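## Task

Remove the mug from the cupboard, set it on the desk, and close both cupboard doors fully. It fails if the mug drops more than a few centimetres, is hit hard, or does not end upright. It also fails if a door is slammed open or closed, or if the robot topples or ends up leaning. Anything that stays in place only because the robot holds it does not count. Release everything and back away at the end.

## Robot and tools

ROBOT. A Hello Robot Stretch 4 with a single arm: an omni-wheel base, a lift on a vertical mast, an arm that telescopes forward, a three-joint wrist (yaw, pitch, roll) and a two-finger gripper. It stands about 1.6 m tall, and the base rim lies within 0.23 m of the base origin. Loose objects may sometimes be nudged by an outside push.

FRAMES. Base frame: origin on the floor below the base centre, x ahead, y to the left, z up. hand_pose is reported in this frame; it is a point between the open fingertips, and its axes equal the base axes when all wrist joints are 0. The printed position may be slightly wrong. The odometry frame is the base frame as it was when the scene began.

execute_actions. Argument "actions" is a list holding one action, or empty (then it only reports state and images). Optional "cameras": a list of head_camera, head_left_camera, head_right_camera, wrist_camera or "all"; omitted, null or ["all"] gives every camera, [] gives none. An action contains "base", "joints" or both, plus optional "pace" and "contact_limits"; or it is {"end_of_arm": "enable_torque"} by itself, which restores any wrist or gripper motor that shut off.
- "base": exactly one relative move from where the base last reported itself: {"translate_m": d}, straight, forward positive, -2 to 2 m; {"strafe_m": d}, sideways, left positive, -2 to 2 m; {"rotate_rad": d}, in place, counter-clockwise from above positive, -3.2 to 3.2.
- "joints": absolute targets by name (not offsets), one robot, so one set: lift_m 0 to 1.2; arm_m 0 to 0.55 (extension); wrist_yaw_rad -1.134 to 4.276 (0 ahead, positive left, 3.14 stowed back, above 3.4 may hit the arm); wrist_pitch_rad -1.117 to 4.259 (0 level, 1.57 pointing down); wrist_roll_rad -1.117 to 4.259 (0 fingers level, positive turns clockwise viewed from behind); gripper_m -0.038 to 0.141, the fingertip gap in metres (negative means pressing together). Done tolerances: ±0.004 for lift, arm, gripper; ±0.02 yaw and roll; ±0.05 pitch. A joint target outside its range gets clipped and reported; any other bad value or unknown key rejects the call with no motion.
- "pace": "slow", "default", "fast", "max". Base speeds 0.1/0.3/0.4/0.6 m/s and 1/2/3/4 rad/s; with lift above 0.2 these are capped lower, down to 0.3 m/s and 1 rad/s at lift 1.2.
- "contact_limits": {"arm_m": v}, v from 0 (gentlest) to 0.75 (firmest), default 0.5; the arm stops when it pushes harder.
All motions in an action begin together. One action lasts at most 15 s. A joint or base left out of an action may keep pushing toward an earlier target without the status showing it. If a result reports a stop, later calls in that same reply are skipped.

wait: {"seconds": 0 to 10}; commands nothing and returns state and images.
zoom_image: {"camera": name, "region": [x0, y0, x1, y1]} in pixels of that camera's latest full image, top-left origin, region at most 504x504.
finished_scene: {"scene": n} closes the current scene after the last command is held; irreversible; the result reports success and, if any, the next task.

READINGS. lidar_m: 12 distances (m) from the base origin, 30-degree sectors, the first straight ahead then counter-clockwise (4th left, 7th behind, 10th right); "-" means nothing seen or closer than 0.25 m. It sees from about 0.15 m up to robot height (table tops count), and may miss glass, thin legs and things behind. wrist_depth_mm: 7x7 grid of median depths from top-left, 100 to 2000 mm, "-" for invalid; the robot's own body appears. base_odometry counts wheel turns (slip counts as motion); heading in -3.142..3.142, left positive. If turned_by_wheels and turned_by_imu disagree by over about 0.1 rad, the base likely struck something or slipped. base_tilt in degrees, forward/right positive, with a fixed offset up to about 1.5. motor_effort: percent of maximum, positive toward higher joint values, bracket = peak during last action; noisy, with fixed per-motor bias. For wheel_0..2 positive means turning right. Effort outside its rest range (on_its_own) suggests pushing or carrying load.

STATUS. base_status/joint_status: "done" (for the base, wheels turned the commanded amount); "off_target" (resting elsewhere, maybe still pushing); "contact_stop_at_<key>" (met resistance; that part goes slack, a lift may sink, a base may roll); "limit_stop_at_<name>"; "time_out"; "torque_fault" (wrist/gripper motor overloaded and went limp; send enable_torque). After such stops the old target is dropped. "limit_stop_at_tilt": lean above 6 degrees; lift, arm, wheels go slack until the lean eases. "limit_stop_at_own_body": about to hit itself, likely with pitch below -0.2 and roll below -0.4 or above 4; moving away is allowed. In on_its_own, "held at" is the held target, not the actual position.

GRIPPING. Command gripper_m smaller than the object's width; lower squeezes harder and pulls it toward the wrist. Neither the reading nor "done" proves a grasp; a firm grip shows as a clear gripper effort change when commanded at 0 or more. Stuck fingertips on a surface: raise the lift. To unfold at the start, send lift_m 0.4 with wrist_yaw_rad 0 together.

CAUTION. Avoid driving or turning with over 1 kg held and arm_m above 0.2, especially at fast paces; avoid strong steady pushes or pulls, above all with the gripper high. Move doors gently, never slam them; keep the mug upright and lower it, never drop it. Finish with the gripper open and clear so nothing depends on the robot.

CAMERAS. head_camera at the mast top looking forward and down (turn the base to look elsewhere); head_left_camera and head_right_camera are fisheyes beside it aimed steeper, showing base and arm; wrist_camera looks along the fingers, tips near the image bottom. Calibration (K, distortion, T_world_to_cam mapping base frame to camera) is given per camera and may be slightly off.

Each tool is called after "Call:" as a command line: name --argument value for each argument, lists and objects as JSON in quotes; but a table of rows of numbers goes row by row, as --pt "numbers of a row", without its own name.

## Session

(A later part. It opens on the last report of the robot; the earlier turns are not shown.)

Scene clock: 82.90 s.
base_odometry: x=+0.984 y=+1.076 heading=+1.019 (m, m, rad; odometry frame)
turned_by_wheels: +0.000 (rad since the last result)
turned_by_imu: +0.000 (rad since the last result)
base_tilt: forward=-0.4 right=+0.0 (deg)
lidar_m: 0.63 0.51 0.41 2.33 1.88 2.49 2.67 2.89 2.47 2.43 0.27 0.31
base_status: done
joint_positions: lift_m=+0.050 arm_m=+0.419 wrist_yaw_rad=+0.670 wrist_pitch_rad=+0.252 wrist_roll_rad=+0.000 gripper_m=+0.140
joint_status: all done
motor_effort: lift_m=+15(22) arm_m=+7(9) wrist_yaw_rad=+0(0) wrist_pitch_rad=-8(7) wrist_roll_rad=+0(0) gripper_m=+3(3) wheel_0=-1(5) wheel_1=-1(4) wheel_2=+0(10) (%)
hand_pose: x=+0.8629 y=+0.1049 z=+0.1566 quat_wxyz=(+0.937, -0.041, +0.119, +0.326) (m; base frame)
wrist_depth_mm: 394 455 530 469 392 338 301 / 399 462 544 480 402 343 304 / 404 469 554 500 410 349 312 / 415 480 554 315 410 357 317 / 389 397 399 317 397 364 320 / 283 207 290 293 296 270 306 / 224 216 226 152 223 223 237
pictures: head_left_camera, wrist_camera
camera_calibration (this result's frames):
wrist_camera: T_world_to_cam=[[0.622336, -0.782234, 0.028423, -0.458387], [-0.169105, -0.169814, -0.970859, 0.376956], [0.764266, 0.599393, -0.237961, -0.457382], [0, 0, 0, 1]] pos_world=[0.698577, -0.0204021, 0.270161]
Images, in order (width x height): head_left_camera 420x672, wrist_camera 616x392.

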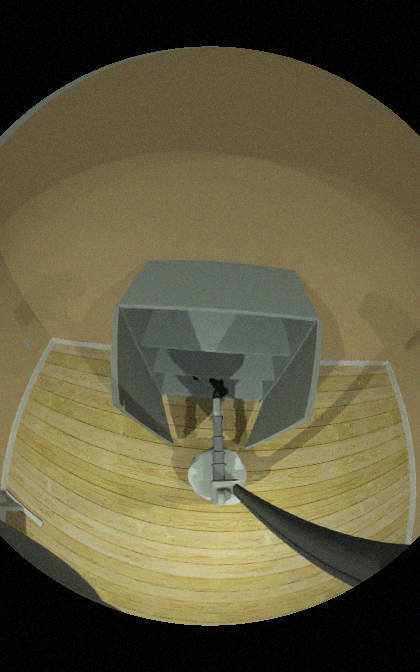

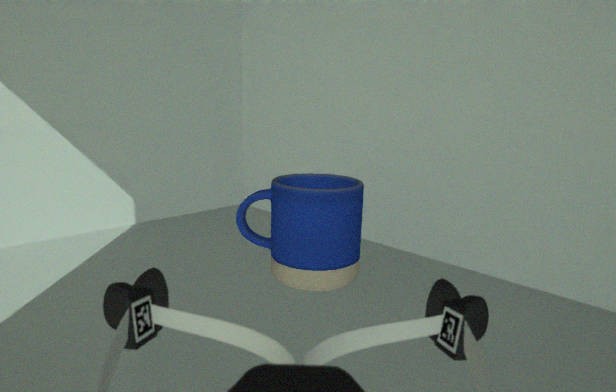

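Call:
execute_actions --actions '[{"base":{"rotate_rad":-0.207},"joints":{"wrist_yaw_rad":1.127}}]' --cameras '[]'

Call:
execute_actions --actions '[{"base":{"strafe_m":0.08},"joints":{"gripper_m":0.12},"pace":"slow"}]' --cameras '[]'

Call:
execute_actions --actions '[{"base":{"translate_m":0.04},"joints":{"arm_m":0.465},"pace":"slow"}]' --cameras '["wrist_camera","head_left_camera"]'

Scene clock: 84.73 s.
base_odometry: x=+0.984 y=+1.076 heading=+0.812 (m, m, rad; odometry frame)
turned_by_wheels: -0.207 (rad since the last result)
turned_by_imu: -0.208 (rad since the last result)
base_tilt: forward=-0.5 right=+0.1 (deg)
lidar_m: 0.63 0.64 0.40 2.34 1.88 2.03 2.67 2.73 2.62 2.42 1.76 0.29
base_status: done
joint_positions: lift_m=+0.050 arm_m=+0.419 wrist_yaw_rad=+1.127 wrist_pitch_rad=+0.252 wrist_roll_rad=+0.000 gripper_m=+0.140
joint_status: all done
motor_effort: lift_m=+15(15) arm_m=+7(7) wrist_yaw_rad=+0(3) wrist_pitch_rad=-8(7) wrist_roll_rad=-1(0) gripper_m=-2(0) wheel_0=+1(7) wheel_1=+0(7) wheel_2=+0(6) (%)
hand_pose: x=+0.7887 y=+0.2147 z=+0.1566 quat_wxyz=(+0.839, -0.067, +0.106, +0.530) (m; base frame)
wrist_depth_mm: 452 500 559 603 480 389 332 / 462 512 574 627 492 392 334 / 469 525 585 640 500 397 340 / 488 525 585 439 459 404 345 / 392 397 407 382 387 392 347 / 286 207 291 294 296 272 306 / 224 216 226 152 224 224 237
pictures: none
No camera images: the call's "cameras" was empty. Leave "cameras" out to get every camera's image.

Scene clock: 86.67 s.
base_odometry: x=+0.926 y=+1.131 heading=+0.812 (m, m, rad; odometry frame)
turned_by_wheels: +0.000 (rad since the last result)
turned_by_imu: -0.001 (rad since the last result)
base_tilt: forward=-0.6 right=+0.1 (deg)
lidar_m: 0.62 0.63 0.32 2.25 1.82 1.92 2.69 2.73 2.70 2.50 0.32 0.34
base_status: done
joint_positions: lift_m=+0.050 arm_m=+0.419 wrist_yaw_rad=+1.127 wrist_pitch_rad=+0.252 wrist_roll_rad=+0.000 gripper_m=+0.120
joint_status: all done
motor_effort: lift_m=+15(15) arm_m=+7(7) wrist_yaw_rad=+1(1) wrist_pitch_rad=-6(7) wrist_roll_rad=+0(2) gripper_m=+2(0) wheel_0=-3(4) wheel_1=+1(4) wheel_2=+0(0) (%)
hand_pose: x=+0.7886 y=+0.2147 z=+0.1566 quat_wxyz=(+0.839, -0.067, +0.106, +0.530) (m; base frame)
wrist_depth_mm: 389 430 480 544 473 377 324 / 399 442 488 559 480 382 329 / 407 455 508 569 488 389 332 / 415 462 525 580 310 394 334 / 392 397 404 410 312 387 340 / 286 214 290 296 281 289 306 / 224 216 218 151 223 224 236
pictures: none
No camera images: the call's "cameras" was empty. Leave "cameras" out to get every camera's image.

Scene clock: 88.30 s.
base_odometry: x=+0.953 y=+1.160 heading=+0.812 (m, m, rad; odometry frame)
turned_by_wheels: +0.000 (rad since the last result)
turned_by_imu: +0.000 (rad since the last result)
base_tilt: forward=-0.7 right=+0.0 (deg)
lidar_m: 0.58 0.60 0.30 2.26 1.86 1.89 2.73 2.77 2.70 2.50 0.29 0.37
base_status: done
joint_positions: lift_m=+0.050 arm_m=+0.464 wrist_yaw_rad=+1.127 wrist_pitch_rad=+0.252 wrist_roll_rad=+0.000 gripper_m=+0.120
joint_status: all done
motor_effort: lift_m=+15(15) arm_m=+7(7) wrist_yaw_rad=+0(0) wrist_pitch_rad=-7(6) wrist_roll_rad=-1(1) gripper_m=+1(0) wheel_0=+3(5) wheel_1=+2(5) wheel_2=-3(5) (%)
hand_pose: x=+0.8336 y=+0.2147 z=+0.1566 quat_wxyz=(+0.839, -0.067, +0.106, +0.530) (m; base frame)
wrist_depth_mm: 399 439 492 480 359 290 249 / 407 452 504 496 370 293 252 / 418 459 517 504 375 297 253 / 424 473 525 327 373 303 257 / 389 397 375 272 373 306 259 / 285 213 289 278 281 286 264 / 224 216 218 151 223 224 237
pictures: head_left_camera, wrist_camera
camera_calibration (this result's frames):
wrist_camera: T_world_to_cam=[[0.903612, -0.427407, 0.0284221, -0.66489], [-0.0768343, -0.227002, -0.970859, 0.326001], [0.421404, 0.875096, -0.237961, -0.274153], [0, 0, 0, 1]] pos_world=[0.74138, 0.0297341, 0.270161]
Images, in order (width x height): head_left_camera 420x672, wrist_camera 616x392.

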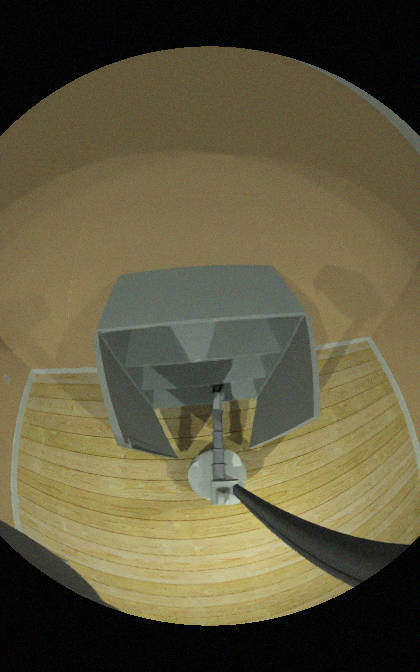

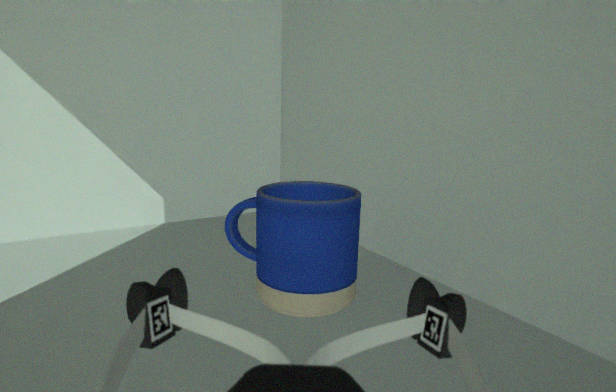

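Call:
execute_actions --actions '[{"base":{"rotate_rad":0.12},"joints":{"arm_m":0.51,"wrist_yaw_rad":1.007},"pace":"slow"}]' --cameras '["wrist_camera"]'

Scene clock: 90.07 s.
base_odometry: x=+0.953 y=+1.160 heading=+0.932 (m, m, rad; odometry frame)
turned_by_wheels: +0.120 (rad since the last result)
turned_by_imu: +0.120 (rad since the last result)
base_tilt: forward=-0.4 right=+0.0 (deg)
lidar_m: 0.58 0.52 0.30 2.26 1.84 2.13 2.73 2.82 2.63 2.49 0.29 0.47
base_status: done
joint_positions: lift_m=+0.050 arm_m=+0.509 wrist_yaw_rad=+1.007 wrist_pitch_rad=+0.252 wrist_roll_rad=+0.000 gripper_m=+0.120
joint_status: all done
motor_effort: lift_m=+15(15) arm_m=+7(6) wrist_yaw_rad=-1(1) wrist_pitch_rad=-8(6) wrist_roll_rad=-1(2) gripper_m=+1(1) wheel_0=-3(6) wheel_1=-1(7) wheel_2=-1(8) (%)
hand_pose: x=+0.9028 y=+0.1895 z=+0.1566 quat_wxyz=(+0.869, -0.061, +0.110, +0.479) (m; base frame)
wrist_depth_mm: 338 373 418 394 298 238 205 / 345 382 430 404 301 241 208 / 355 394 442 413 306 244 210 / 359 402 452 384 309 248 213 / 364 397 230 178 297 251 216 / 283 213 211 180 199 243 219 / 224 216 217 151 213 224 219
pictures: wrist_camera
camera_calibration (this result's frames):
wrist_camera: T_world_to_cam=[[0.84612, -0.532234, 0.0284222, -0.666478], [-0.103387, -0.216205, -0.970859, 0.347505], [0.522869, 0.818525, -0.237961, -0.362078], [0, 0, 0, 1]] pos_world=[0.789167, 0.0167798, 0.270161]
Images, in order (width x height): wrist_camera 616x392.

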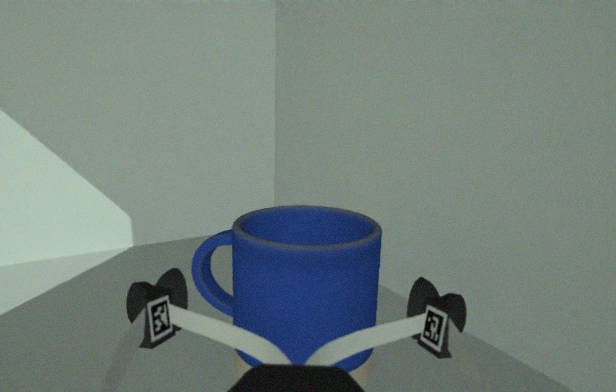

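Call:
execute_actions --actions '[{"joints":{"gripper_m":0.045},"pace":"slow"}]' --cameras '["wrist_camera"]'

Scene clock: 93.30 s.
base_odometry: x=+0.953 y=+1.160 heading=+0.932 (m, m, rad; odometry frame)
turned_by_wheels: +0.000 (rad since the last result)
turned_by_imu: +0.000 (rad since the last result)
base_tilt: forward=-0.5 right=-0.1 (deg)
lidar_m: 0.58 0.51 0.31 2.26 1.84 2.13 2.74 2.83 2.62 2.50 0.30 0.47
base_status: not commanded
joint_positions: lift_m=+0.050 arm_m=+0.509 wrist_yaw_rad=+1.007 wrist_pitch_rad=+0.255 wrist_roll_rad=+0.000 gripper_m=+0.045
joint_status: all done
motor_effort: lift_m=+15(15) arm_m=+7(7) wrist_yaw_rad=-1(2) wrist_pitch_rad=-12(15) wrist_roll_rad=-2(0) gripper_m=-23(17) wheel_0=-3(3) wheel_1=-1(1) wheel_2=-1(1) (%)
hand_pose: x=+0.9027 y=+0.1893 z=+0.1559 quat_wxyz=(+0.869, -0.061, +0.111, +0.479) (m; base frame)
wrist_depth_mm: 338 375 418 394 296 237 206 / 345 382 427 404 301 240 208 / 353 389 442 415 307 244 211 / 362 402 449 382 310 247 214 / 359 392 238 172 296 251 216 / 279 285 189 175 195 254 219 / 221 204 206 179 206 211 218
pictures: wrist_camera
camera_calibration (this result's frames):
wrist_camera: T_world_to_cam=[[0.84613, -0.532225, 0.0282886, -0.666471], [-0.104734, -0.218078, -0.970295, 0.34829], [0.522585, 0.818033, -0.240264, -0.361373], [0, 0, 0, 1]] pos_world=[0.789247, 0.0168566, 0.269973]
Images, in order (width x height): wrist_camera 616x392.

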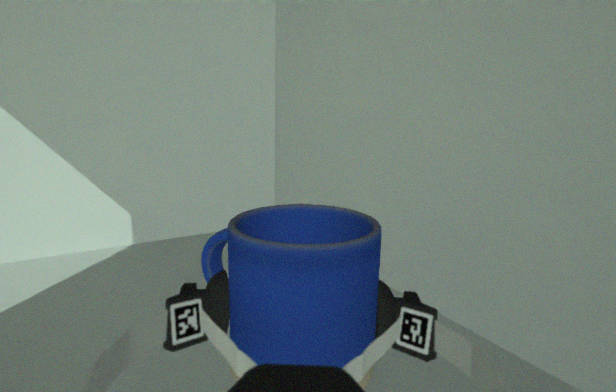

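Firm grip. Lift slightly, then retract.

Call:
execute_actions --actions '[{"joints":{"lift_m":0.1,"gripper_m":0.035},"pace":"slow"}]' --cameras '["wrist_camera"]'

Call:
execute_actions --actions '[{"joints":{"arm_m":0.15,"wrist_yaw_rad":0.3}}]' --cameras '["wrist_camera","head_left_camera"]'

Scene clock: 94.77 s.
base_odometry: x=+0.953 y=+1.160 heading=+0.932 (m, m, rad; odometry frame)
turned_by_wheels: +0.000 (rad since the last result)
turned_by_imu: +0.000 (rad since the last result)
base_tilt: forward=-0.4 right=+0.0 (deg)
lidar_m: 0.58 0.52 0.30 2.26 1.86 2.14 2.74 2.84 2.60 2.50 0.30 0.47
base_status: not commanded
joint_positions: lift_m=+0.100 arm_m=+0.509 wrist_yaw_rad=+1.007 wrist_pitch_rad=+0.256 wrist_roll_rad=+0.000 gripper_m=+0.036
joint_status: all done
motor_effort: lift_m=+25(25) arm_m=+7(7) wrist_yaw_rad=+0(0) wrist_pitch_rad=-16(17) wrist_roll_rad=-2(1) gripper_m=-24(19) wheel_0=-3(3) wheel_1=-1(1) wheel_2=-1(1) (%)
hand_pose: x=+0.9027 y=+0.1892 z=+0.2048 quat_wxyz=(+0.869, -0.062, +0.112, +0.479) (m; base frame)
wrist_depth_mm: 340 373 413 394 297 238 206 / 347 382 427 404 303 241 208 / 353 394 442 413 307 244 211 / 364 402 449 382 310 249 213 / 370 413 236 170 297 252 216 / 366 379 189 172 191 254 219 / 296 274 195 176 203 236 223
pictures: wrist_camera
camera_calibration (this result's frames):
wrist_camera: T_world_to_cam=[[0.846048, -0.532356, 0.0282866, -0.667811], [-0.105337, -0.21895, -0.970033, 0.396364], [0.522597, 0.817715, -0.241319, -0.34927], [0, 0, 0, 1]] pos_world=[0.789279, 0.0168743, 0.319091]
Images, in order (width x height): wrist_camera 616x392.

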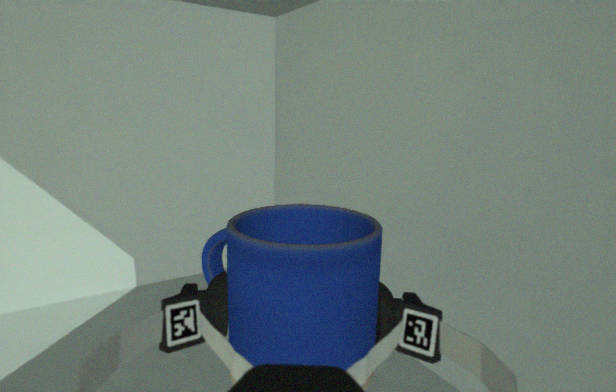

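Scene clock: 96.93 s.
base_odometry: x=+0.953 y=+1.160 heading=+0.932 (m, m, rad; odometry frame)
turned_by_wheels: +0.000 (rad since the last result)
turned_by_imu: +0.000 (rad since the last result)
base_tilt: forward=-0.5 right=+0.0 (deg)
lidar_m: 0.59 0.52 0.29 2.25 1.85 2.11 2.72 2.85 2.61 2.50 0.31 0.48
base_status: not commanded
joint_positions: lift_m=+0.100 arm_m=+0.151 wrist_yaw_rad=+0.300 wrist_pitch_rad=+0.256 wrist_roll_rad=+0.000 gripper_m=+0.036
joint_status: all done
motor_effort: lift_m=+25(25) arm_m=-7(7) wrist_yaw_rad=+0(12) wrist_pitch_rad=-18(17) wrist_roll_rad=-1(2) gripper_m=-21(27) wheel_0=-3(3) wheel_1=-1(1) wheel_2=-1(1) (%)
hand_pose: x=+0.6146 y=-0.0011 z=+0.2047 quat_wxyz=(+0.981, -0.019, +0.126, +0.148) (m; base frame)
wrist_depth_mm: 496 539 517 508 484 477 466 / 535 668 647 597 564 525 500 / 549 699 661 621 580 544 517 / 544 676 683 627 597 559 530 / 508 517 236 170 508 554 535 / 373 379 189 172 191 399 404 / 297 274 195 176 202 283 314
pictures: head_left_camera, wrist_camera
camera_calibration (this result's frames):
wrist_camera: T_world_to_cam=[[0.297432, -0.954324, 0.0282878, -0.188568], [-0.222513, -0.0981021, -0.969981, 0.396424], [0.928451, 0.282209, -0.241528, -0.293065], [0, 0, 0, 1]] pos_world=[0.416393, -0.0583595, 0.319075]
Images, in order (width x height): head_left_camera 420x672, wrist_camera 616x392.

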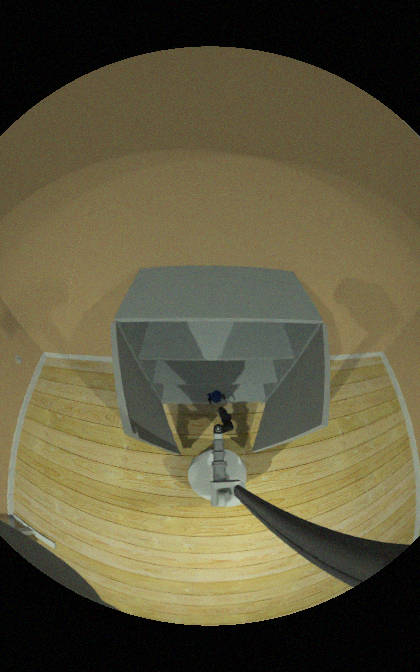

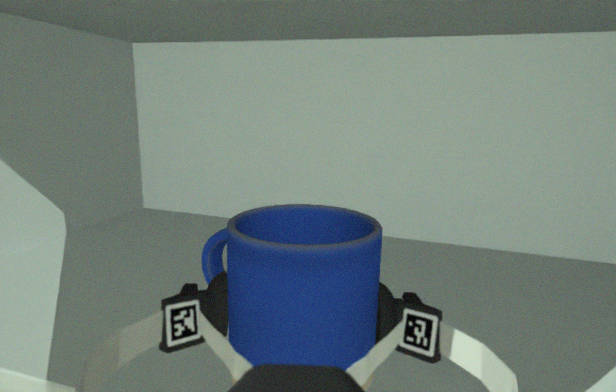

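Call:
execute_actions --actions '[{"base":{"translate_m":-0.75}}]' --cameras '[]'

Call:
execute_actions --actions '[{"base":{"rotate_rad":2.2},"joints":{"lift_m":0.8,"arm_m":0.02,"wrist_yaw_rad":0}}]'

Scene clock: 101.03 s.
base_odometry: x=+0.506 y=+0.558 heading=+0.932 (m, m, rad; odometry frame)
turned_by_wheels: +0.000 (rad since the last result)
turned_by_imu: +0.003 (rad since the last result)
base_tilt: forward=-0.5 right=+0.0 (deg)
lidar_m: 1.32 0.93 2.34 1.53 1.58 2.05 1.99 2.04 2.61 2.49 2.52 0.95
base_status: done
joint_positions: lift_m=+0.100 arm_m=+0.151 wrist_yaw_rad=+0.300 wrist_pitch_rad=+0.256 wrist_roll_rad=+0.000 gripper_m=+0.036
joint_status: not commanded
motor_effort: lift_m=+25(25) arm_m=-7(7) wrist_yaw_rad=+1(1) wrist_pitch_rad=-17(18) wrist_roll_rad=+0(0) gripper_m=-22(21) wheel_0=-2(6) wheel_1=+0(7) wheel_2=-2(11) (%)
hand_pose: x=+0.6146 y=-0.0010 z=+0.2048 quat_wxyz=(+0.981, -0.019, +0.126, +0.148) (m; base frame)
wrist_depth_mm: 1618 1537 917 1308 1255 1160 1098 / 1708 1576 917 1308 1255 1182 960 / 1808 1661 917 1397 1281 1205 1042 / 1308 1308 931 991 946 931 866 / 831 842 236 170 820 891 842 / 609 615 189 173 191 647 661 / 480 442 196 176 202 462 508
pictures: none
No camera images: the call's "cameras" was empty. Leave "cameras" out to get every camera's image.

Scene clock: 104.63 s.
base_odometry: x=+0.506 y=+0.558 heading=+3.132 (m, m, rad; odometry frame)
turned_by_wheels: +2.200 (rad since the last result)
turned_by_imu: +2.207 (rad since the last result)
base_tilt: forward=-0.5 right=+0.0 (deg)
lidar_m: 1.60 1.96 1.97 2.13 2.55 2.50 2.31 0.96 0.92 1.95 2.28 1.51
base_status: done
joint_positions: lift_m=+0.800 arm_m=+0.021 wrist_yaw_rad=+0.000 wrist_pitch_rad=+0.256 wrist_roll_rad=+0.000 gripper_m=+0.036
joint_status: all done
motor_effort: lift_m=+25(25) arm_m=-7(7) wrist_yaw_rad=+0(5) wrist_pitch_rad=-16(17) wrist_roll_rad=+1(0) gripper_m=-22(24) wheel_0=-1(7) wheel_1=+0(7) wheel_2=+1(10) (%)
hand_pose: x=+0.4712 y=-0.0874 z=+0.9048 quat_wxyz=(+0.992, +0.000, +0.128, +0.000) (m; base frame)
wrist_depth_mm: 1618 1863 - - 1921 1808 1576 / 1618 1983 - - - 1808 1537 / 1661 1983 - - - 1756 1661 / 1661 - - - - 1808 1661 / 1708 - 236 170 - 1863 1708 / 1661 1863 189 172 191 1863 1708 / 1499 1430 196 176 202 1537 1618
pictures: head_camera, head_left_camera, head_right_camera, wrist_camera
camera_calibration (this result's frames):
wrist_camera: T_world_to_cam=[[0.00226513, -0.999597, 0.0282833, -0.112998], [-0.241333, -0.0279938, -0.970038, 1.05018], [0.97044, -0.00462844, -0.2413, -0.0116072], [0, 0, 0, 1]] pos_world=[0.264965, -0.0836081, 1.01911]
Images, in order (width x height): head_camera 420x560, head_left_camera 420x672, head_right_camera 420x672, wrist_camera 616x392.

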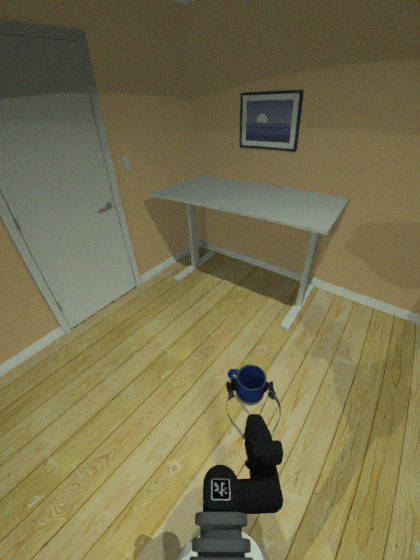

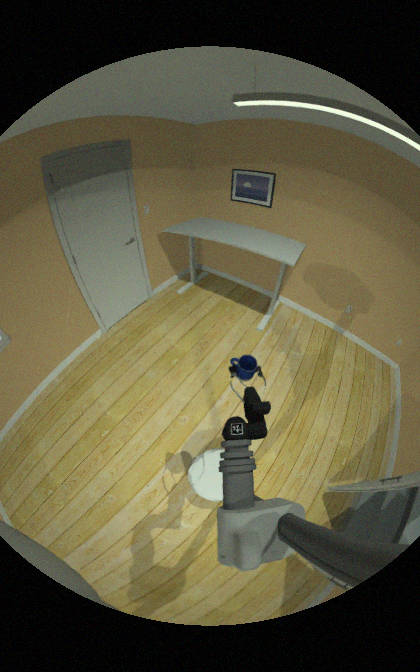

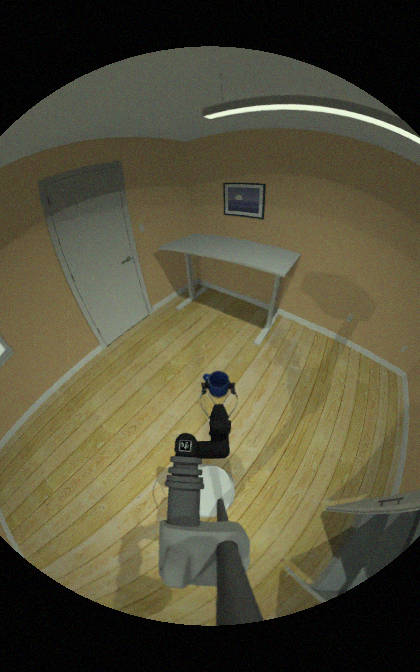

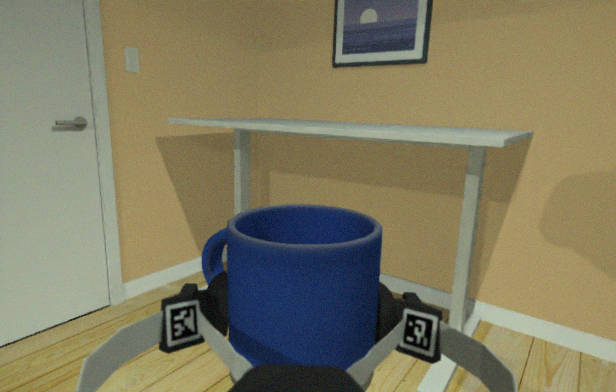

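Call:
execute_actions --actions '[{"base":{"rotate_rad":-0.62},"joints":{"lift_m":0.95}}]'

Scene clock: 106.60 s.
base_odometry: x=+0.506 y=+0.558 heading=+2.512 (m, m, rad; odometry frame)
turned_by_wheels: -0.620 (rad since the last result)
turned_by_imu: -0.622 (rad since the last result)
base_tilt: forward=-0.5 right=+0.0 (deg)
lidar_m: 1.53 1.55 2.02 1.98 2.07 2.62 2.51 2.50 0.94 1.34 0.93 2.34
base_status: done
joint_positions: lift_m=+0.950 arm_m=+0.021 wrist_yaw_rad=+0.000 wrist_pitch_rad=+0.256 wrist_roll_rad=+0.000 gripper_m=+0.036
joint_status: all done
motor_effort: lift_m=+25(26) arm_m=-7(7) wrist_yaw_rad=+0(3) wrist_pitch_rad=-17(17) wrist_roll_rad=-1(2) gripper_m=-22(25) wheel_0=+1(6) wheel_1=-1(6) wheel_2=+1(7) (%)
hand_pose: x=+0.4712 y=-0.0874 z=+1.0548 quat_wxyz=(+0.992, +0.000, +0.128, +0.000) (m; base frame)
wrist_depth_mm: 1808 1808 1863 1756 1863 1808 1808 / 1921 1921 1921 1921 1921 1863 1808 / 1983 1983 1983 1921 1983 1921 1983 / - - - - - - - / - - 235 170 - - - / - - 189 172 191 - - / 1756 1618 195 176 202 1708 1921
pictures: head_camera, head_left_camera, head_right_camera, wrist_camera
camera_calibration (this result's frames):
wrist_camera: T_world_to_cam=[[0.0021327, -0.999598, 0.0282849, -0.117217], [-0.241318, -0.0279635, -0.970043, 1.19567], [0.970444, -0.00475685, -0.241281, 0.0245732], [0, 0, 0, 1]] pos_world=[0.264941, -0.0836176, 1.1691]
Images, in order (width x height): head_camera 420x560, head_left_camera 420x672, head_right_camera 420x672, wrist_camera 616x392.

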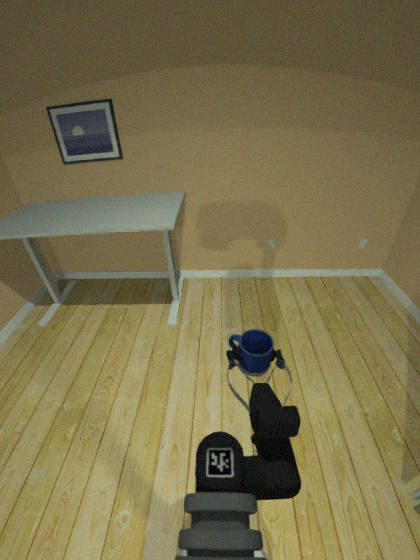

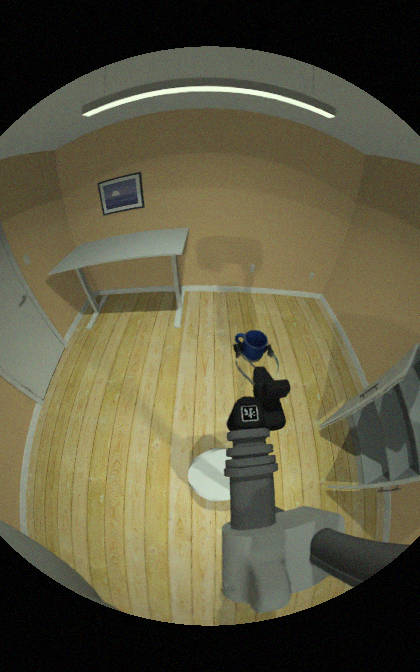

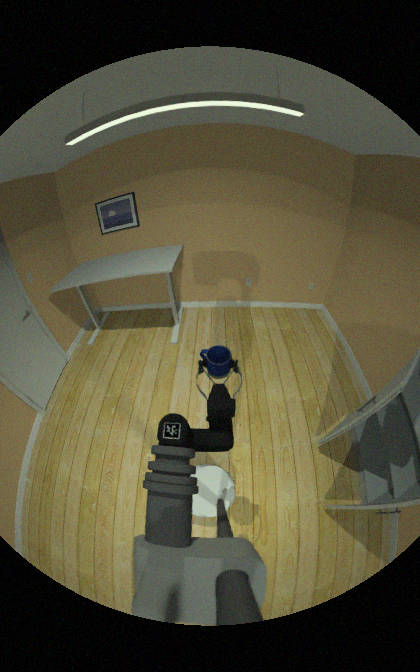

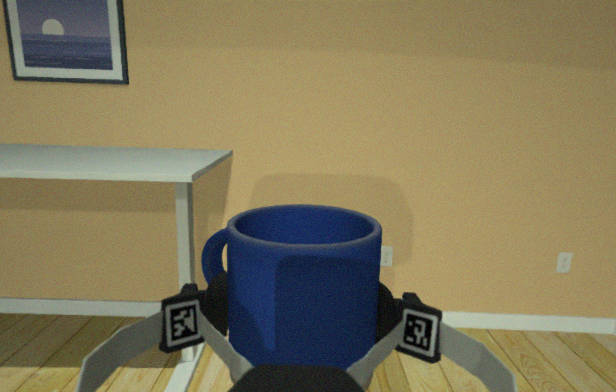

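Call:
execute_actions --actions '[{"base":{"strafe_m":0.65}}]' --cameras '[]'

Call:
execute_actions --actions '[{"base":{"translate_m":0.85}}]'

Scene clock: 110.33 s.
base_odometry: x=+0.123 y=+0.033 heading=+2.512 (m, m, rad; odometry frame)
turned_by_wheels: +0.000 (rad since the last result)
turned_by_imu: +0.000 (rad since the last result)
base_tilt: forward=-0.5 right=+0.2 (deg)
lidar_m: 1.49 1.55 1.35 1.33 1.39 1.92 2.50 2.63 2.53 1.58 2.55 2.35
base_status: done
joint_positions: lift_m=+0.950 arm_m=+0.021 wrist_yaw_rad=+0.000 wrist_pitch_rad=+0.256 wrist_roll_rad=+0.000 gripper_m=+0.036
joint_status: not commanded
motor_effort: lift_m=+25(25) arm_m=-7(7) wrist_yaw_rad=+0(2) wrist_pitch_rad=-16(16) wrist_roll_rad=-1(0) gripper_m=-26(21) wheel_0=-1(11) wheel_1=+0(8) wheel_2=+0(0) (%)
hand_pose: x=+0.4712 y=-0.0874 z=+1.0548 quat_wxyz=(+0.992, +0.000, +0.128, +0.000) (m; base frame)
wrist_depth_mm: 1921 1863 1863 1863 1808 1921 1808 / 1921 1983 1863 1921 1921 1921 1921 / 1863 1983 1921 1921 1983 1921 1863 / 1756 - - 1229 - - - / 1921 - 236 170 - - - / 1921 - 189 172 192 - - / 1708 1618 196 176 202 1661 1863
pictures: none
No camera images: the call's "cameras" was empty. Leave "cameras" out to get every camera's image.

Scene clock: 114.67 s.
base_odometry: x=-0.564 y=+0.534 heading=+2.512 (m, m, rad; odometry frame)
turned_by_wheels: +0.000 (rad since the last result)
turned_by_imu: -0.004 (rad since the last result)
base_tilt: forward=-0.5 right=+0.0 (deg)
lidar_m: 0.62 0.67 0.87 1.27 1.36 1.92 3.41 3.43 1.64 1.83 2.00 0.66
base_status: done
joint_positions: lift_m=+0.950 arm_m=+0.021 wrist_yaw_rad=+0.000 wrist_pitch_rad=+0.256 wrist_roll_rad=+0.000 gripper_m=+0.036
joint_status: not commanded
motor_effort: lift_m=+25(25) arm_m=-6(7) wrist_yaw_rad=-1(0) wrist_pitch_rad=-17(17) wrist_roll_rad=-2(1) gripper_m=-23(22) wheel_0=+3(6) wheel_1=-1(5) wheel_2=+2(10) (%)
hand_pose: x=+0.4712 y=-0.0874 z=+1.0548 quat_wxyz=(+0.992, +0.000, +0.128, +0.000) (m; base frame)
wrist_depth_mm: 1060 1042 1060 1042 1078 1078 1078 / 1098 1138 1098 1118 1098 1098 1098 / 1138 1138 1160 1138 1160 1138 1138 / 917 917 946 991 1182 1182 1182 / 574 585 236 169 569 1205 1205 / 418 424 189 172 191 449 1229 / 1281 1308 195 176 202 424 1281
pictures: head_camera, head_left_camera, head_right_camera, wrist_camera
camera_calibration (this result's frames):
wrist_camera: T_world_to_cam=[[0.00229248, -0.999597, 0.0282847, -0.117248], [-0.241394, -0.0280015, -0.970023, 1.19567], [0.970425, -0.004604, -0.241361, 0.0247102], [0, 0, 0, 1]] pos_world=[0.264917, -0.0836061, 1.16911]
Images, in order (width x height): head_camera 420x560, head_left_camera 420x672, head_right_camera 420x672, wrist_camera 616x392.

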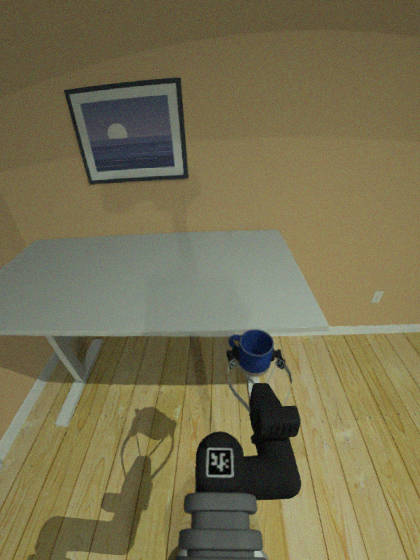

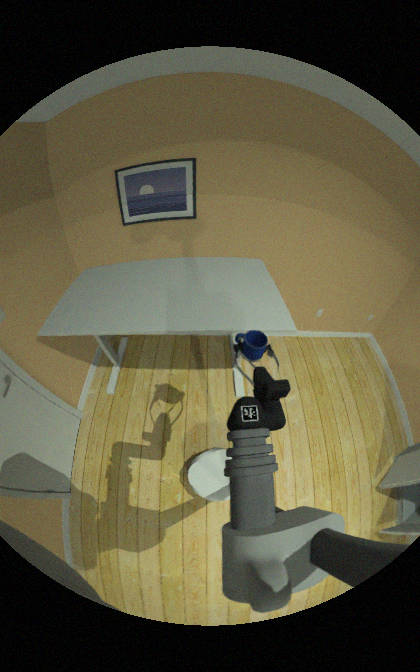

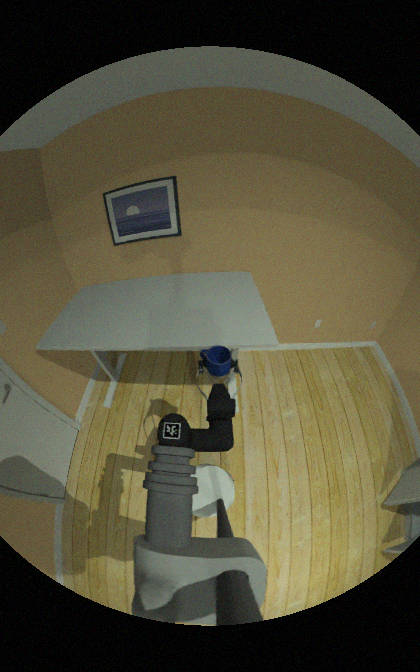

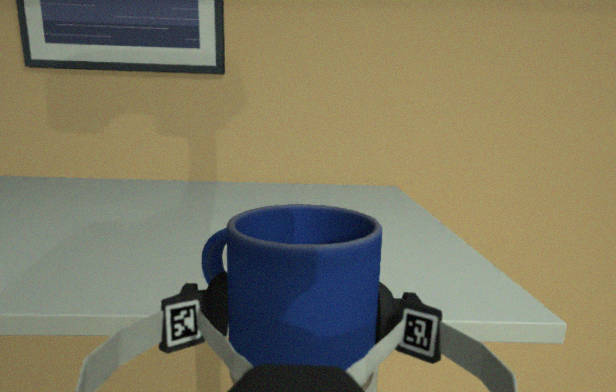

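Call:
execute_actions --actions '[{"base":{"strafe_m":0.1},"joints":{"arm_m":0.42}}]' --cameras '["wrist_camera","head_right_camera"]'

Scene clock: 117.10 s.
base_odometry: x=-0.623 y=+0.453 heading=+2.512 (m, m, rad; odometry frame)
turned_by_wheels: +0.000 (rad since the last result)
turned_by_imu: +0.000 (rad since the last result)
base_tilt: forward=-0.5 right=+0.1 (deg)
lidar_m: 0.62 0.67 0.91 1.19 1.23 1.76 3.41 3.49 1.76 1.89 2.01 0.67
base_status: done
joint_positions: lift_m=+0.950 arm_m=+0.419 wrist_yaw_rad=+0.000 wrist_pitch_rad=+0.256 wrist_roll_rad=+0.000 gripper_m=+0.036
joint_status: all done
motor_effort: lift_m=+25(25) arm_m=+7(7) wrist_yaw_rad=-1(2) wrist_pitch_rad=-16(17) wrist_roll_rad=-1(1) gripper_m=-23(23) wheel_0=-1(8) wheel_1=+0(8) wheel_2=+1(0) (%)
hand_pose: x=+0.8688 y=-0.0874 z=+1.0548 quat_wxyz=(+0.992, +0.000, +0.127, +0.000) (m; base frame)
wrist_depth_mm: 699 699 699 715 707 707 707 / 741 732 723 723 715 723 732 / 750 759 759 759 750 750 750 / 778 768 778 768 778 768 768 / 564 574 236 170 564 615 788 / 415 418 189 172 191 442 449 / 327 304 196 176 202 315 347
pictures: head_right_camera, wrist_camera
camera_calibration (this result's frames):
wrist_camera: T_world_to_cam=[[0.00235928, -0.999597, 0.0282851, -0.118199], [-0.241285, -0.0280185, -0.97005, 1.29163], [0.970451, -0.00453617, -0.241254, -0.361302], [0, 0, 0, 1]] pos_world=[0.662556, -0.083601, 1.16912]
Images, in order (width x height): head_right_camera 420x672, wrist_camera 616x392.

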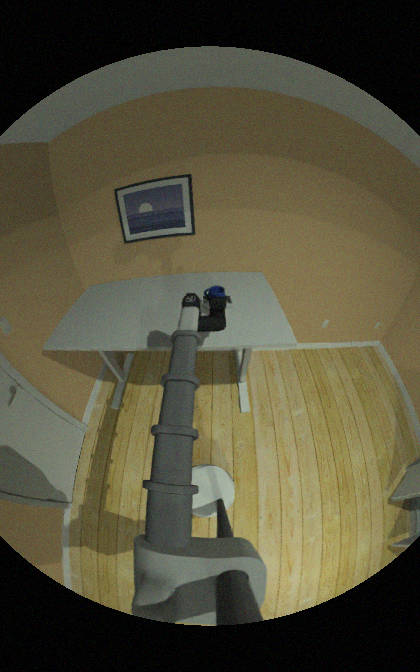

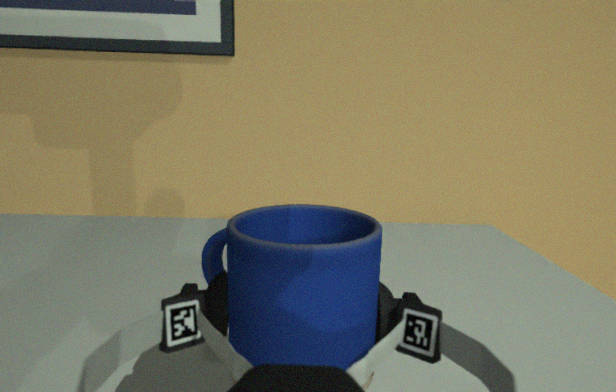

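Call:
execute_actions --actions '[{"joints":{"lift_m":0.888},"pace":"slow"}]' --cameras '["wrist_camera"]'

Scene clock: 118.63 s.
base_odometry: x=-0.623 y=+0.453 heading=+2.512 (m, m, rad; odometry frame)
turned_by_wheels: +0.000 (rad since the last result)
turned_by_imu: +0.000 (rad since the last result)
base_tilt: forward=-0.4 right=+0.0 (deg)
lidar_m: 0.60 0.65 0.91 1.18 1.25 1.77 3.40 3.48 1.74 1.88 2.01 0.67
base_status: not commanded
joint_positions: lift_m=+0.888 arm_m=+0.419 wrist_yaw_rad=+0.000 wrist_pitch_rad=+0.256 wrist_roll_rad=+0.000 gripper_m=+0.036
joint_status: all done
motor_effort: lift_m=+16(25) arm_m=+7(7) wrist_yaw_rad=+0(0) wrist_pitch_rad=-16(17) wrist_roll_rad=+0(0) gripper_m=-23(26) wheel_0=-1(1) wheel_1=+0(0) wheel_2=+1(1) (%)
hand_pose: x=+0.8688 y=-0.0874 z=+0.9935 quat_wxyz=(+0.992, +0.000, +0.128, +0.000) (m; base frame)
wrist_depth_mm: 707 715 707 715 699 699 707 / 741 732 741 732 723 732 723 / 759 759 750 750 750 750 750 / 640 654 676 691 715 741 768 / 404 413 236 169 402 445 449 / 297 300 189 172 191 317 322 / 234 216 196 176 202 225 249
pictures: wrist_camera
camera_calibration (this result's frames):
wrist_camera: T_world_to_cam=[[0.00236108, -0.999597, 0.028285, -0.116467], [-0.24135, -0.0280185, -0.970034, 1.23222], [0.970435, -0.00453624, -0.241319, -0.376007], [0, 0, 0, 1]] pos_world=[0.662561, -0.0836011, 1.10785]
Images, in order (width x height): wrist_camera 616x392.

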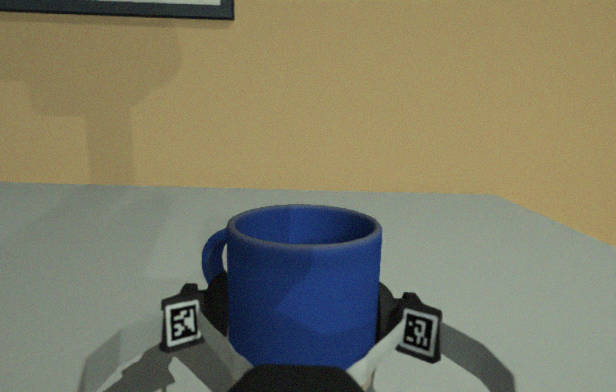

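Call:
execute_actions --actions '[{"joints":{"lift_m":0.879},"pace":"slow"}]' --cameras '[]'

Scene clock: 119.40 s.
base_odometry: x=-0.623 y=+0.453 heading=+2.512 (m, m, rad; odometry frame)
turned_by_wheels: +0.000 (rad since the last result)
turned_by_imu: +0.000 (rad since the last result)
base_tilt: forward=-0.4 right=+0.1 (deg)
lidar_m: 0.62 0.66 0.92 1.16 1.25 1.78 3.39 3.46 1.76 1.89 2.00 0.65
base_status: not commanded
joint_positions: lift_m=+0.879 arm_m=+0.419 wrist_yaw_rad=+0.000 wrist_pitch_rad=+0.256 wrist_roll_rad=+0.000 gripper_m=+0.036
joint_status: all done
motor_effort: lift_m=+16(15) arm_m=+7(7) wrist_yaw_rad=-1(1) wrist_pitch_rad=-16(16) wrist_roll_rad=+0(1) gripper_m=-23(25) wheel_0=-1(1) wheel_1=+0(0) wheel_2=+1(1) (%)
hand_pose: x=+0.8688 y=-0.0874 z=+0.9845 quat_wxyz=(+0.992, +0.000, +0.128, +0.000) (m; base frame)
wrist_depth_mm: 723 723 715 707 707 707 707 / 732 732 732 732 723 741 732 / 759 759 759 750 741 750 750 / 603 621 634 647 668 691 778 / 382 387 237 169 379 418 424 / 279 283 189 172 191 297 303 / 221 204 196 176 203 213 235
pictures: none
No camera images: the call's "cameras" was empty. Leave "cameras" out to get every camera's image.

Call:
execute_actions --actions '[{"joints":{"lift_m":0.872},"pace":"slow"}]' --cameras '[]'

Scene clock: 120.13 s.
base_odometry: x=-0.623 y=+0.453 heading=+2.512 (m, m, rad; odometry frame)
turned_by_wheels: +0.000 (rad since the last result)
turned_by_imu: +0.000 (rad since the last result)
base_tilt: forward=-0.7 right=-0.1 (deg)
lidar_m: 0.63 0.64 0.89 1.18 1.26 1.77 3.39 3.48 1.75 1.88 1.98 0.66
base_status: not commanded
joint_positions: lift_m=+0.873 arm_m=+0.419 wrist_yaw_rad=+0.000 wrist_pitch_rad=+0.249 wrist_roll_rad=+0.000 gripper_m=+0.035
joint_status: all done
motor_effort: lift_m=+13(16) arm_m=+7(7) wrist_yaw_rad=+0(0) wrist_pitch_rad=+3(18) wrist_roll_rad=-1(1) gripper_m=-23(21) wheel_0=+0(1) wheel_1=+0(0) wheel_2=+1(1) (%)
hand_pose: x=+0.8693 y=-0.0875 z=+0.9796 quat_wxyz=(+0.992, +0.000, +0.124, +0.000) (m; base frame)
wrist_depth_mm: 715 715 707 707 715 707 707 / 741 741 732 732 723 732 723 / 750 759 759 741 759 750 750 / 609 627 654 676 691 715 768 / 379 392 232 169 382 415 427 / 277 279 189 173 191 296 301 / 218 202 195 176 204 208 232
pictures: none
No camera images: the call's "cameras" was empty. Leave "cameras" out to get every camera's image.

Contact. Release.

Call:
execute_actions --actions '[{"joints":{"lift_m":0.877,"gripper_m":0.12},"pace":"slow"}]' --cameras '["wrist_camera"]'

Call:
execute_actions --actions '[{"joints":{"arm_m":0.02}}]' --cameras '["wrist_camera","head_camera"]'

Scene clock: 123.77 s.
base_odometry: x=-0.623 y=+0.453 heading=+2.512 (m, m, rad; odometry frame)
turned_by_wheels: +0.000 (rad since the last result)
turned_by_imu: -0.001 (rad since the last result)
base_tilt: forward=-0.5 right=+0.0 (deg)
lidar_m: 0.63 0.67 0.91 1.17 1.24 1.76 3.40 3.47 1.75 1.92 2.01 0.66
base_status: not commanded
joint_positions: lift_m=+0.877 arm_m=+0.419 wrist_yaw_rad=+0.000 wrist_pitch_rad=+0.252 wrist_roll_rad=+0.000 gripper_m=+0.120
joint_status: all done
motor_effort: lift_m=+24(24) arm_m=+7(7) wrist_yaw_rad=+1(1) wrist_pitch_rad=-5(9) wrist_roll_rad=-1(2) gripper_m=+2(20) wheel_0=-1(1) wheel_1=+0(0) wheel_2=+1(1) (%)
hand_pose: x=+0.8691 y=-0.0875 z=+0.9829 quat_wxyz=(+0.992, +0.000, +0.126, +0.000) (m; base frame)
wrist_depth_mm: 715 707 707 715 715 707 707 / 732 732 732 732 732 732 723 / 759 759 750 750 750 750 750 / 609 621 654 668 683 707 778 / 382 392 239 179 382 418 430 / 281 213 199 184 217 285 303 / 220 213 211 151 219 222 235
pictures: wrist_camera
camera_calibration (this result's frames):
wrist_camera: T_world_to_cam=[[0.00168758, -0.999607, 0.0279664, -0.115405], [-0.237694, -0.0275659, -0.970949, 1.21976], [0.971339, -0.0050089, -0.237648, -0.38323], [0, 0, 0, 1]] pos_world=[0.662369, -0.0836559, 1.09647]
Images, in order (width x height): wrist_camera 616x392.

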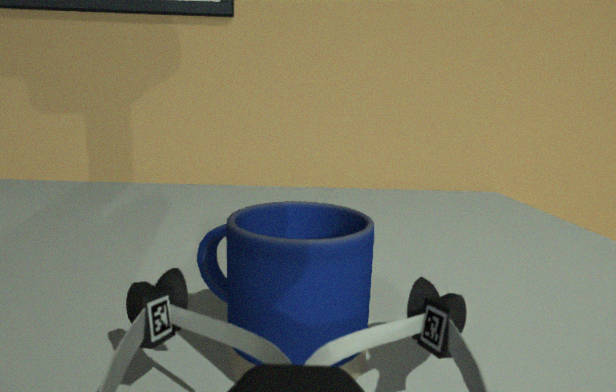

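Scene clock: 126.07 s.
base_odometry: x=-0.623 y=+0.453 heading=+2.512 (m, m, rad; odometry frame)
turned_by_wheels: +0.000 (rad since the last result)
turned_by_imu: +0.000 (rad since the last result)
base_tilt: forward=-0.6 right=+0.1 (deg)
lidar_m: 0.63 0.65 0.90 1.18 1.25 1.79 3.41 3.49 1.76 1.89 1.99 0.65
base_status: not commanded
joint_positions: lift_m=+0.877 arm_m=+0.021 wrist_yaw_rad=+0.000 wrist_pitch_rad=+0.252 wrist_roll_rad=+0.000 gripper_m=+0.120
joint_status: all done
motor_effort: lift_m=+24(24) arm_m=-7(6) wrist_yaw_rad=+0(1) wrist_pitch_rad=-8(7) wrist_roll_rad=-2(2) gripper_m=+0(3) wheel_0=-1(1) wheel_1=+0(0) wheel_2=+1(1) (%)
hand_pose: x=+0.4714 y=-0.0875 z=+0.9828 quat_wxyz=(+0.992, +0.000, +0.126, +0.000) (m; base frame)
wrist_depth_mm: 1078 1078 1060 1078 1078 1060 1060 / 1118 1098 1098 1118 1098 1118 1098 / 1160 1138 1138 1098 1138 1118 1138 / 615 640 661 591 707 723 1160 / 397 397 402 407 415 427 436 / 1255 214 1281 1255 788 1229 1229 / 1308 1336 1308 151 854 1281 1281
pictures: head_camera, wrist_camera
camera_calibration (this result's frames):
wrist_camera: T_world_to_cam=[[0.00187792, -0.999607, 0.0279655, -0.11477], [-0.23819, -0.0276078, -0.970826, 1.12521], [0.971217, -0.00483797, -0.238148, 0.00353724], [0, 0, 0, 1]] pos_world=[0.264794, -0.0836431, 1.09644]
Images, in order (width x height): head_camera 420x560, wrist_camera 616x392.

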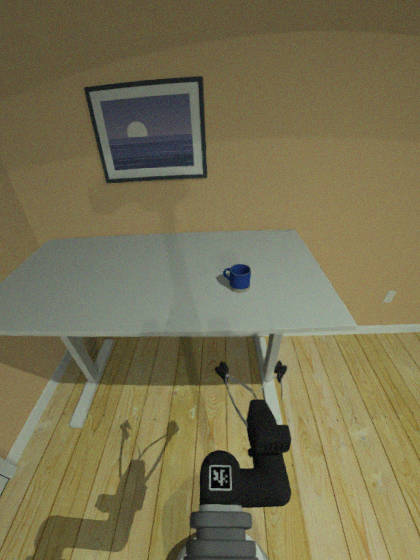

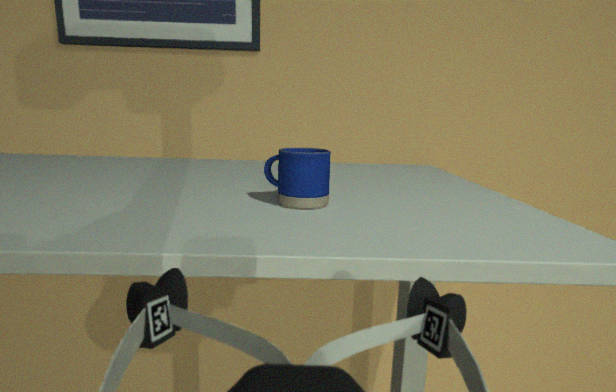

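Call:
execute_actions --actions '[{"base":{"rotate_rad":-1.573},"joints":{"gripper_m":0.0,"wrist_pitch_rad":0}}]' --cameras '[]'

Call:
execute_actions --actions '[{"base":{"strafe_m":-1.278},"joints":{"lift_m":0.17,"arm_m":0.1},"pace":"fast"}]' --cameras '[]'

Call:
execute_actions --actions '[{"base":{"translate_m":0.9},"pace":"fast"}]'

Scene clock: 129.03 s.
base_odometry: x=-0.623 y=+0.453 heading=+0.939 (m, m, rad; odometry frame)
turned_by_wheels: -1.573 (rad since the last result)
turned_by_imu: -1.579 (rad since the last result)
base_tilt: forward=-0.6 right=+0.0 (deg)
lidar_m: 1.89 2.03 0.67 0.63 0.66 0.88 1.18 1.25 1.76 3.31 3.48 1.76
base_status: done
joint_positions: lift_m=+0.877 arm_m=+0.021 wrist_yaw_rad=+0.000 wrist_pitch_rad=+0.003 wrist_roll_rad=+0.000 gripper_m=+0.000
joint_status: all done
motor_effort: lift_m=+24(24) arm_m=-7(7) wrist_yaw_rad=+0(2) wrist_pitch_rad=-7(10) wrist_roll_rad=-1(2) gripper_m=-6(3) wheel_0=+2(5) wheel_1=+2(8) wheel_2=+1(6) (%)
hand_pose: x=+0.4806 y=-0.0875 z=+1.0541 quat_wxyz=(+1.000, +0.000, +0.001, +0.000) (m; base frame)
wrist_depth_mm: - - - - - - - / - - - - - - - / - - - - - - - / - - - - - - - / - - - - 1576 - 1921 / - - - 205 1499 - 1921 / - - - 183 174 - 1756
pictures: none
No camera images: the call's "cameras" was empty. Leave "cameras" out to get every camera's image.

Scene clock: 133.57 s.
base_odometry: x=+0.408 y=-0.302 heading=+0.939 (m, m, rad; odometry frame)
turned_by_wheels: +0.000 (rad since the last result)
turned_by_imu: -0.001 (rad since the last result)
base_tilt: forward=-0.5 right=-0.1 (deg)
lidar_m: 1.66 1.81 2.80 1.92 1.72 1.28 1.22 1.25 1.75 2.04 2.15 2.65
base_status: done
joint_positions: lift_m=+0.170 arm_m=+0.099 wrist_yaw_rad=+0.000 wrist_pitch_rad=+0.002 wrist_roll_rad=+0.000 gripper_m=+0.000
joint_status: all done
motor_effort: lift_m=+16(21) arm_m=+7(6) wrist_yaw_rad=-1(1) wrist_pitch_rad=-6(7) wrist_roll_rad=+0(2) gripper_m=+2(5) wheel_0=-1(9) wheel_1=+2(11) wheel_2=+0(1) (%)
hand_pose: x=+0.5582 y=-0.0874 z=+0.3479 quat_wxyz=(+1.000, +0.000, +0.001, +0.000) (m; base frame)
wrist_depth_mm: - - - - - - - / - 1921 - - - - - / - - - - - - - / - - - - - - - / - 1921 1708 - - - - / 1499 1499 1366 205 1618 1708 1756 / 991 931 891 183 173 1060 1078
pictures: none
No camera images: the call's "cameras" was empty. Leave "cameras" out to get every camera's image.

Scene clock: 137.10 s.
base_odometry: x=+0.940 y=+0.425 heading=+0.940 (m, m, rad; odometry frame)
turned_by_wheels: +0.000 (rad since the last result)
turned_by_imu: -0.004 (rad since the last result)
base_tilt: forward=-0.6 right=+0.1 (deg)
lidar_m: 0.75 1.03 2.35 1.99 2.03 2.21 2.11 2.18 2.12 2.05 2.15 1.69
base_status: done
joint_positions: lift_m=+0.170 arm_m=+0.099 wrist_yaw_rad=+0.000 wrist_pitch_rad=+0.002 wrist_roll_rad=+0.000 gripper_m=+0.000
joint_status: not commanded
motor_effort: lift_m=+16(16) arm_m=+7(7) wrist_yaw_rad=+0(0) wrist_pitch_rad=-7(6) wrist_roll_rad=-1(2) gripper_m=-3(2) wheel_0=+1(6) wheel_1=+0(8) wheel_2=+3(12) (%)
hand_pose: x=+0.5582 y=-0.0874 z=+0.3478 quat_wxyz=(+1.000, +0.000, +0.001, +0.000) (m; base frame)
wrist_depth_mm: 1281 477 640 1336 1336 1336 1308 / 1060 473 647 1308 1308 1281 1308 / 1281 477 647 1281 1308 1308 1308 / 1281 477 654 1281 1281 1308 1308 / 1255 473 654 1255 1281 1281 1308 / 960 480 564 205 1281 1281 1308 / 866 445 591 183 174 1060 1078
pictures: head_camera, head_left_camera, head_right_camera, wrist_camera
camera_calibration (this result's frames):
wrist_camera: T_world_to_cam=[[-0.00498825, -0.999607, 0.0275922, -0.0931802], [0.00951165, -0.0276388, -0.999573, 0.401165], [0.999942, -0.00472367, 0.00964578, -0.33417], [0, 0, 0, 1]] pos_world=[0.32987, -0.0836344, 0.406788]
Images, in order (width x height): head_camera 420x560, head_left_camera 420x672, head_right_camera 420x672, wrist_camera 616x392.

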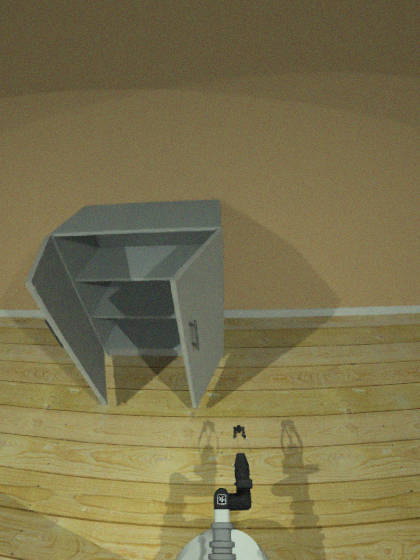

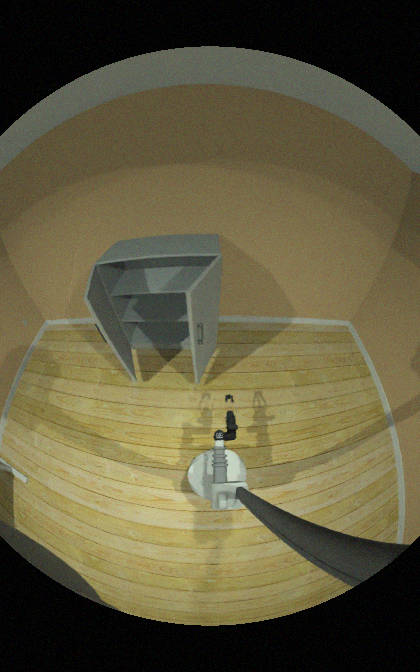

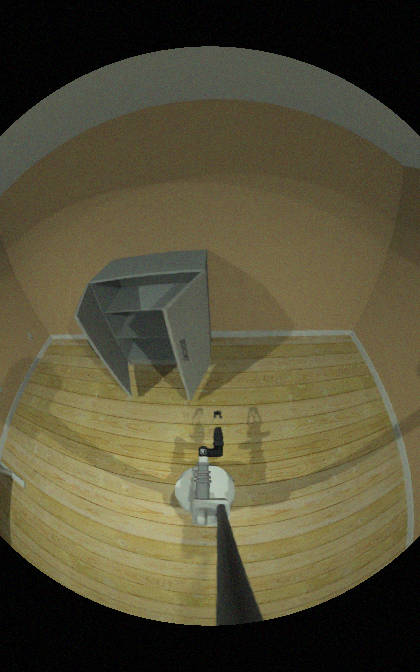

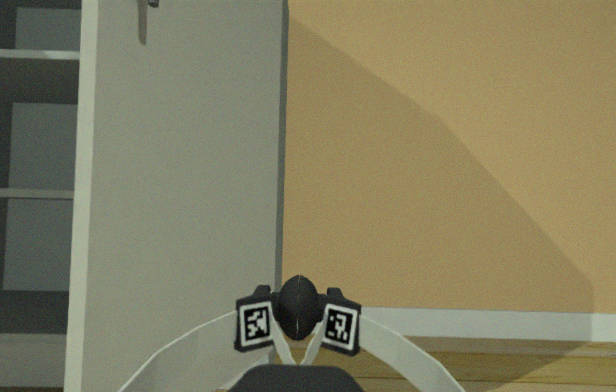

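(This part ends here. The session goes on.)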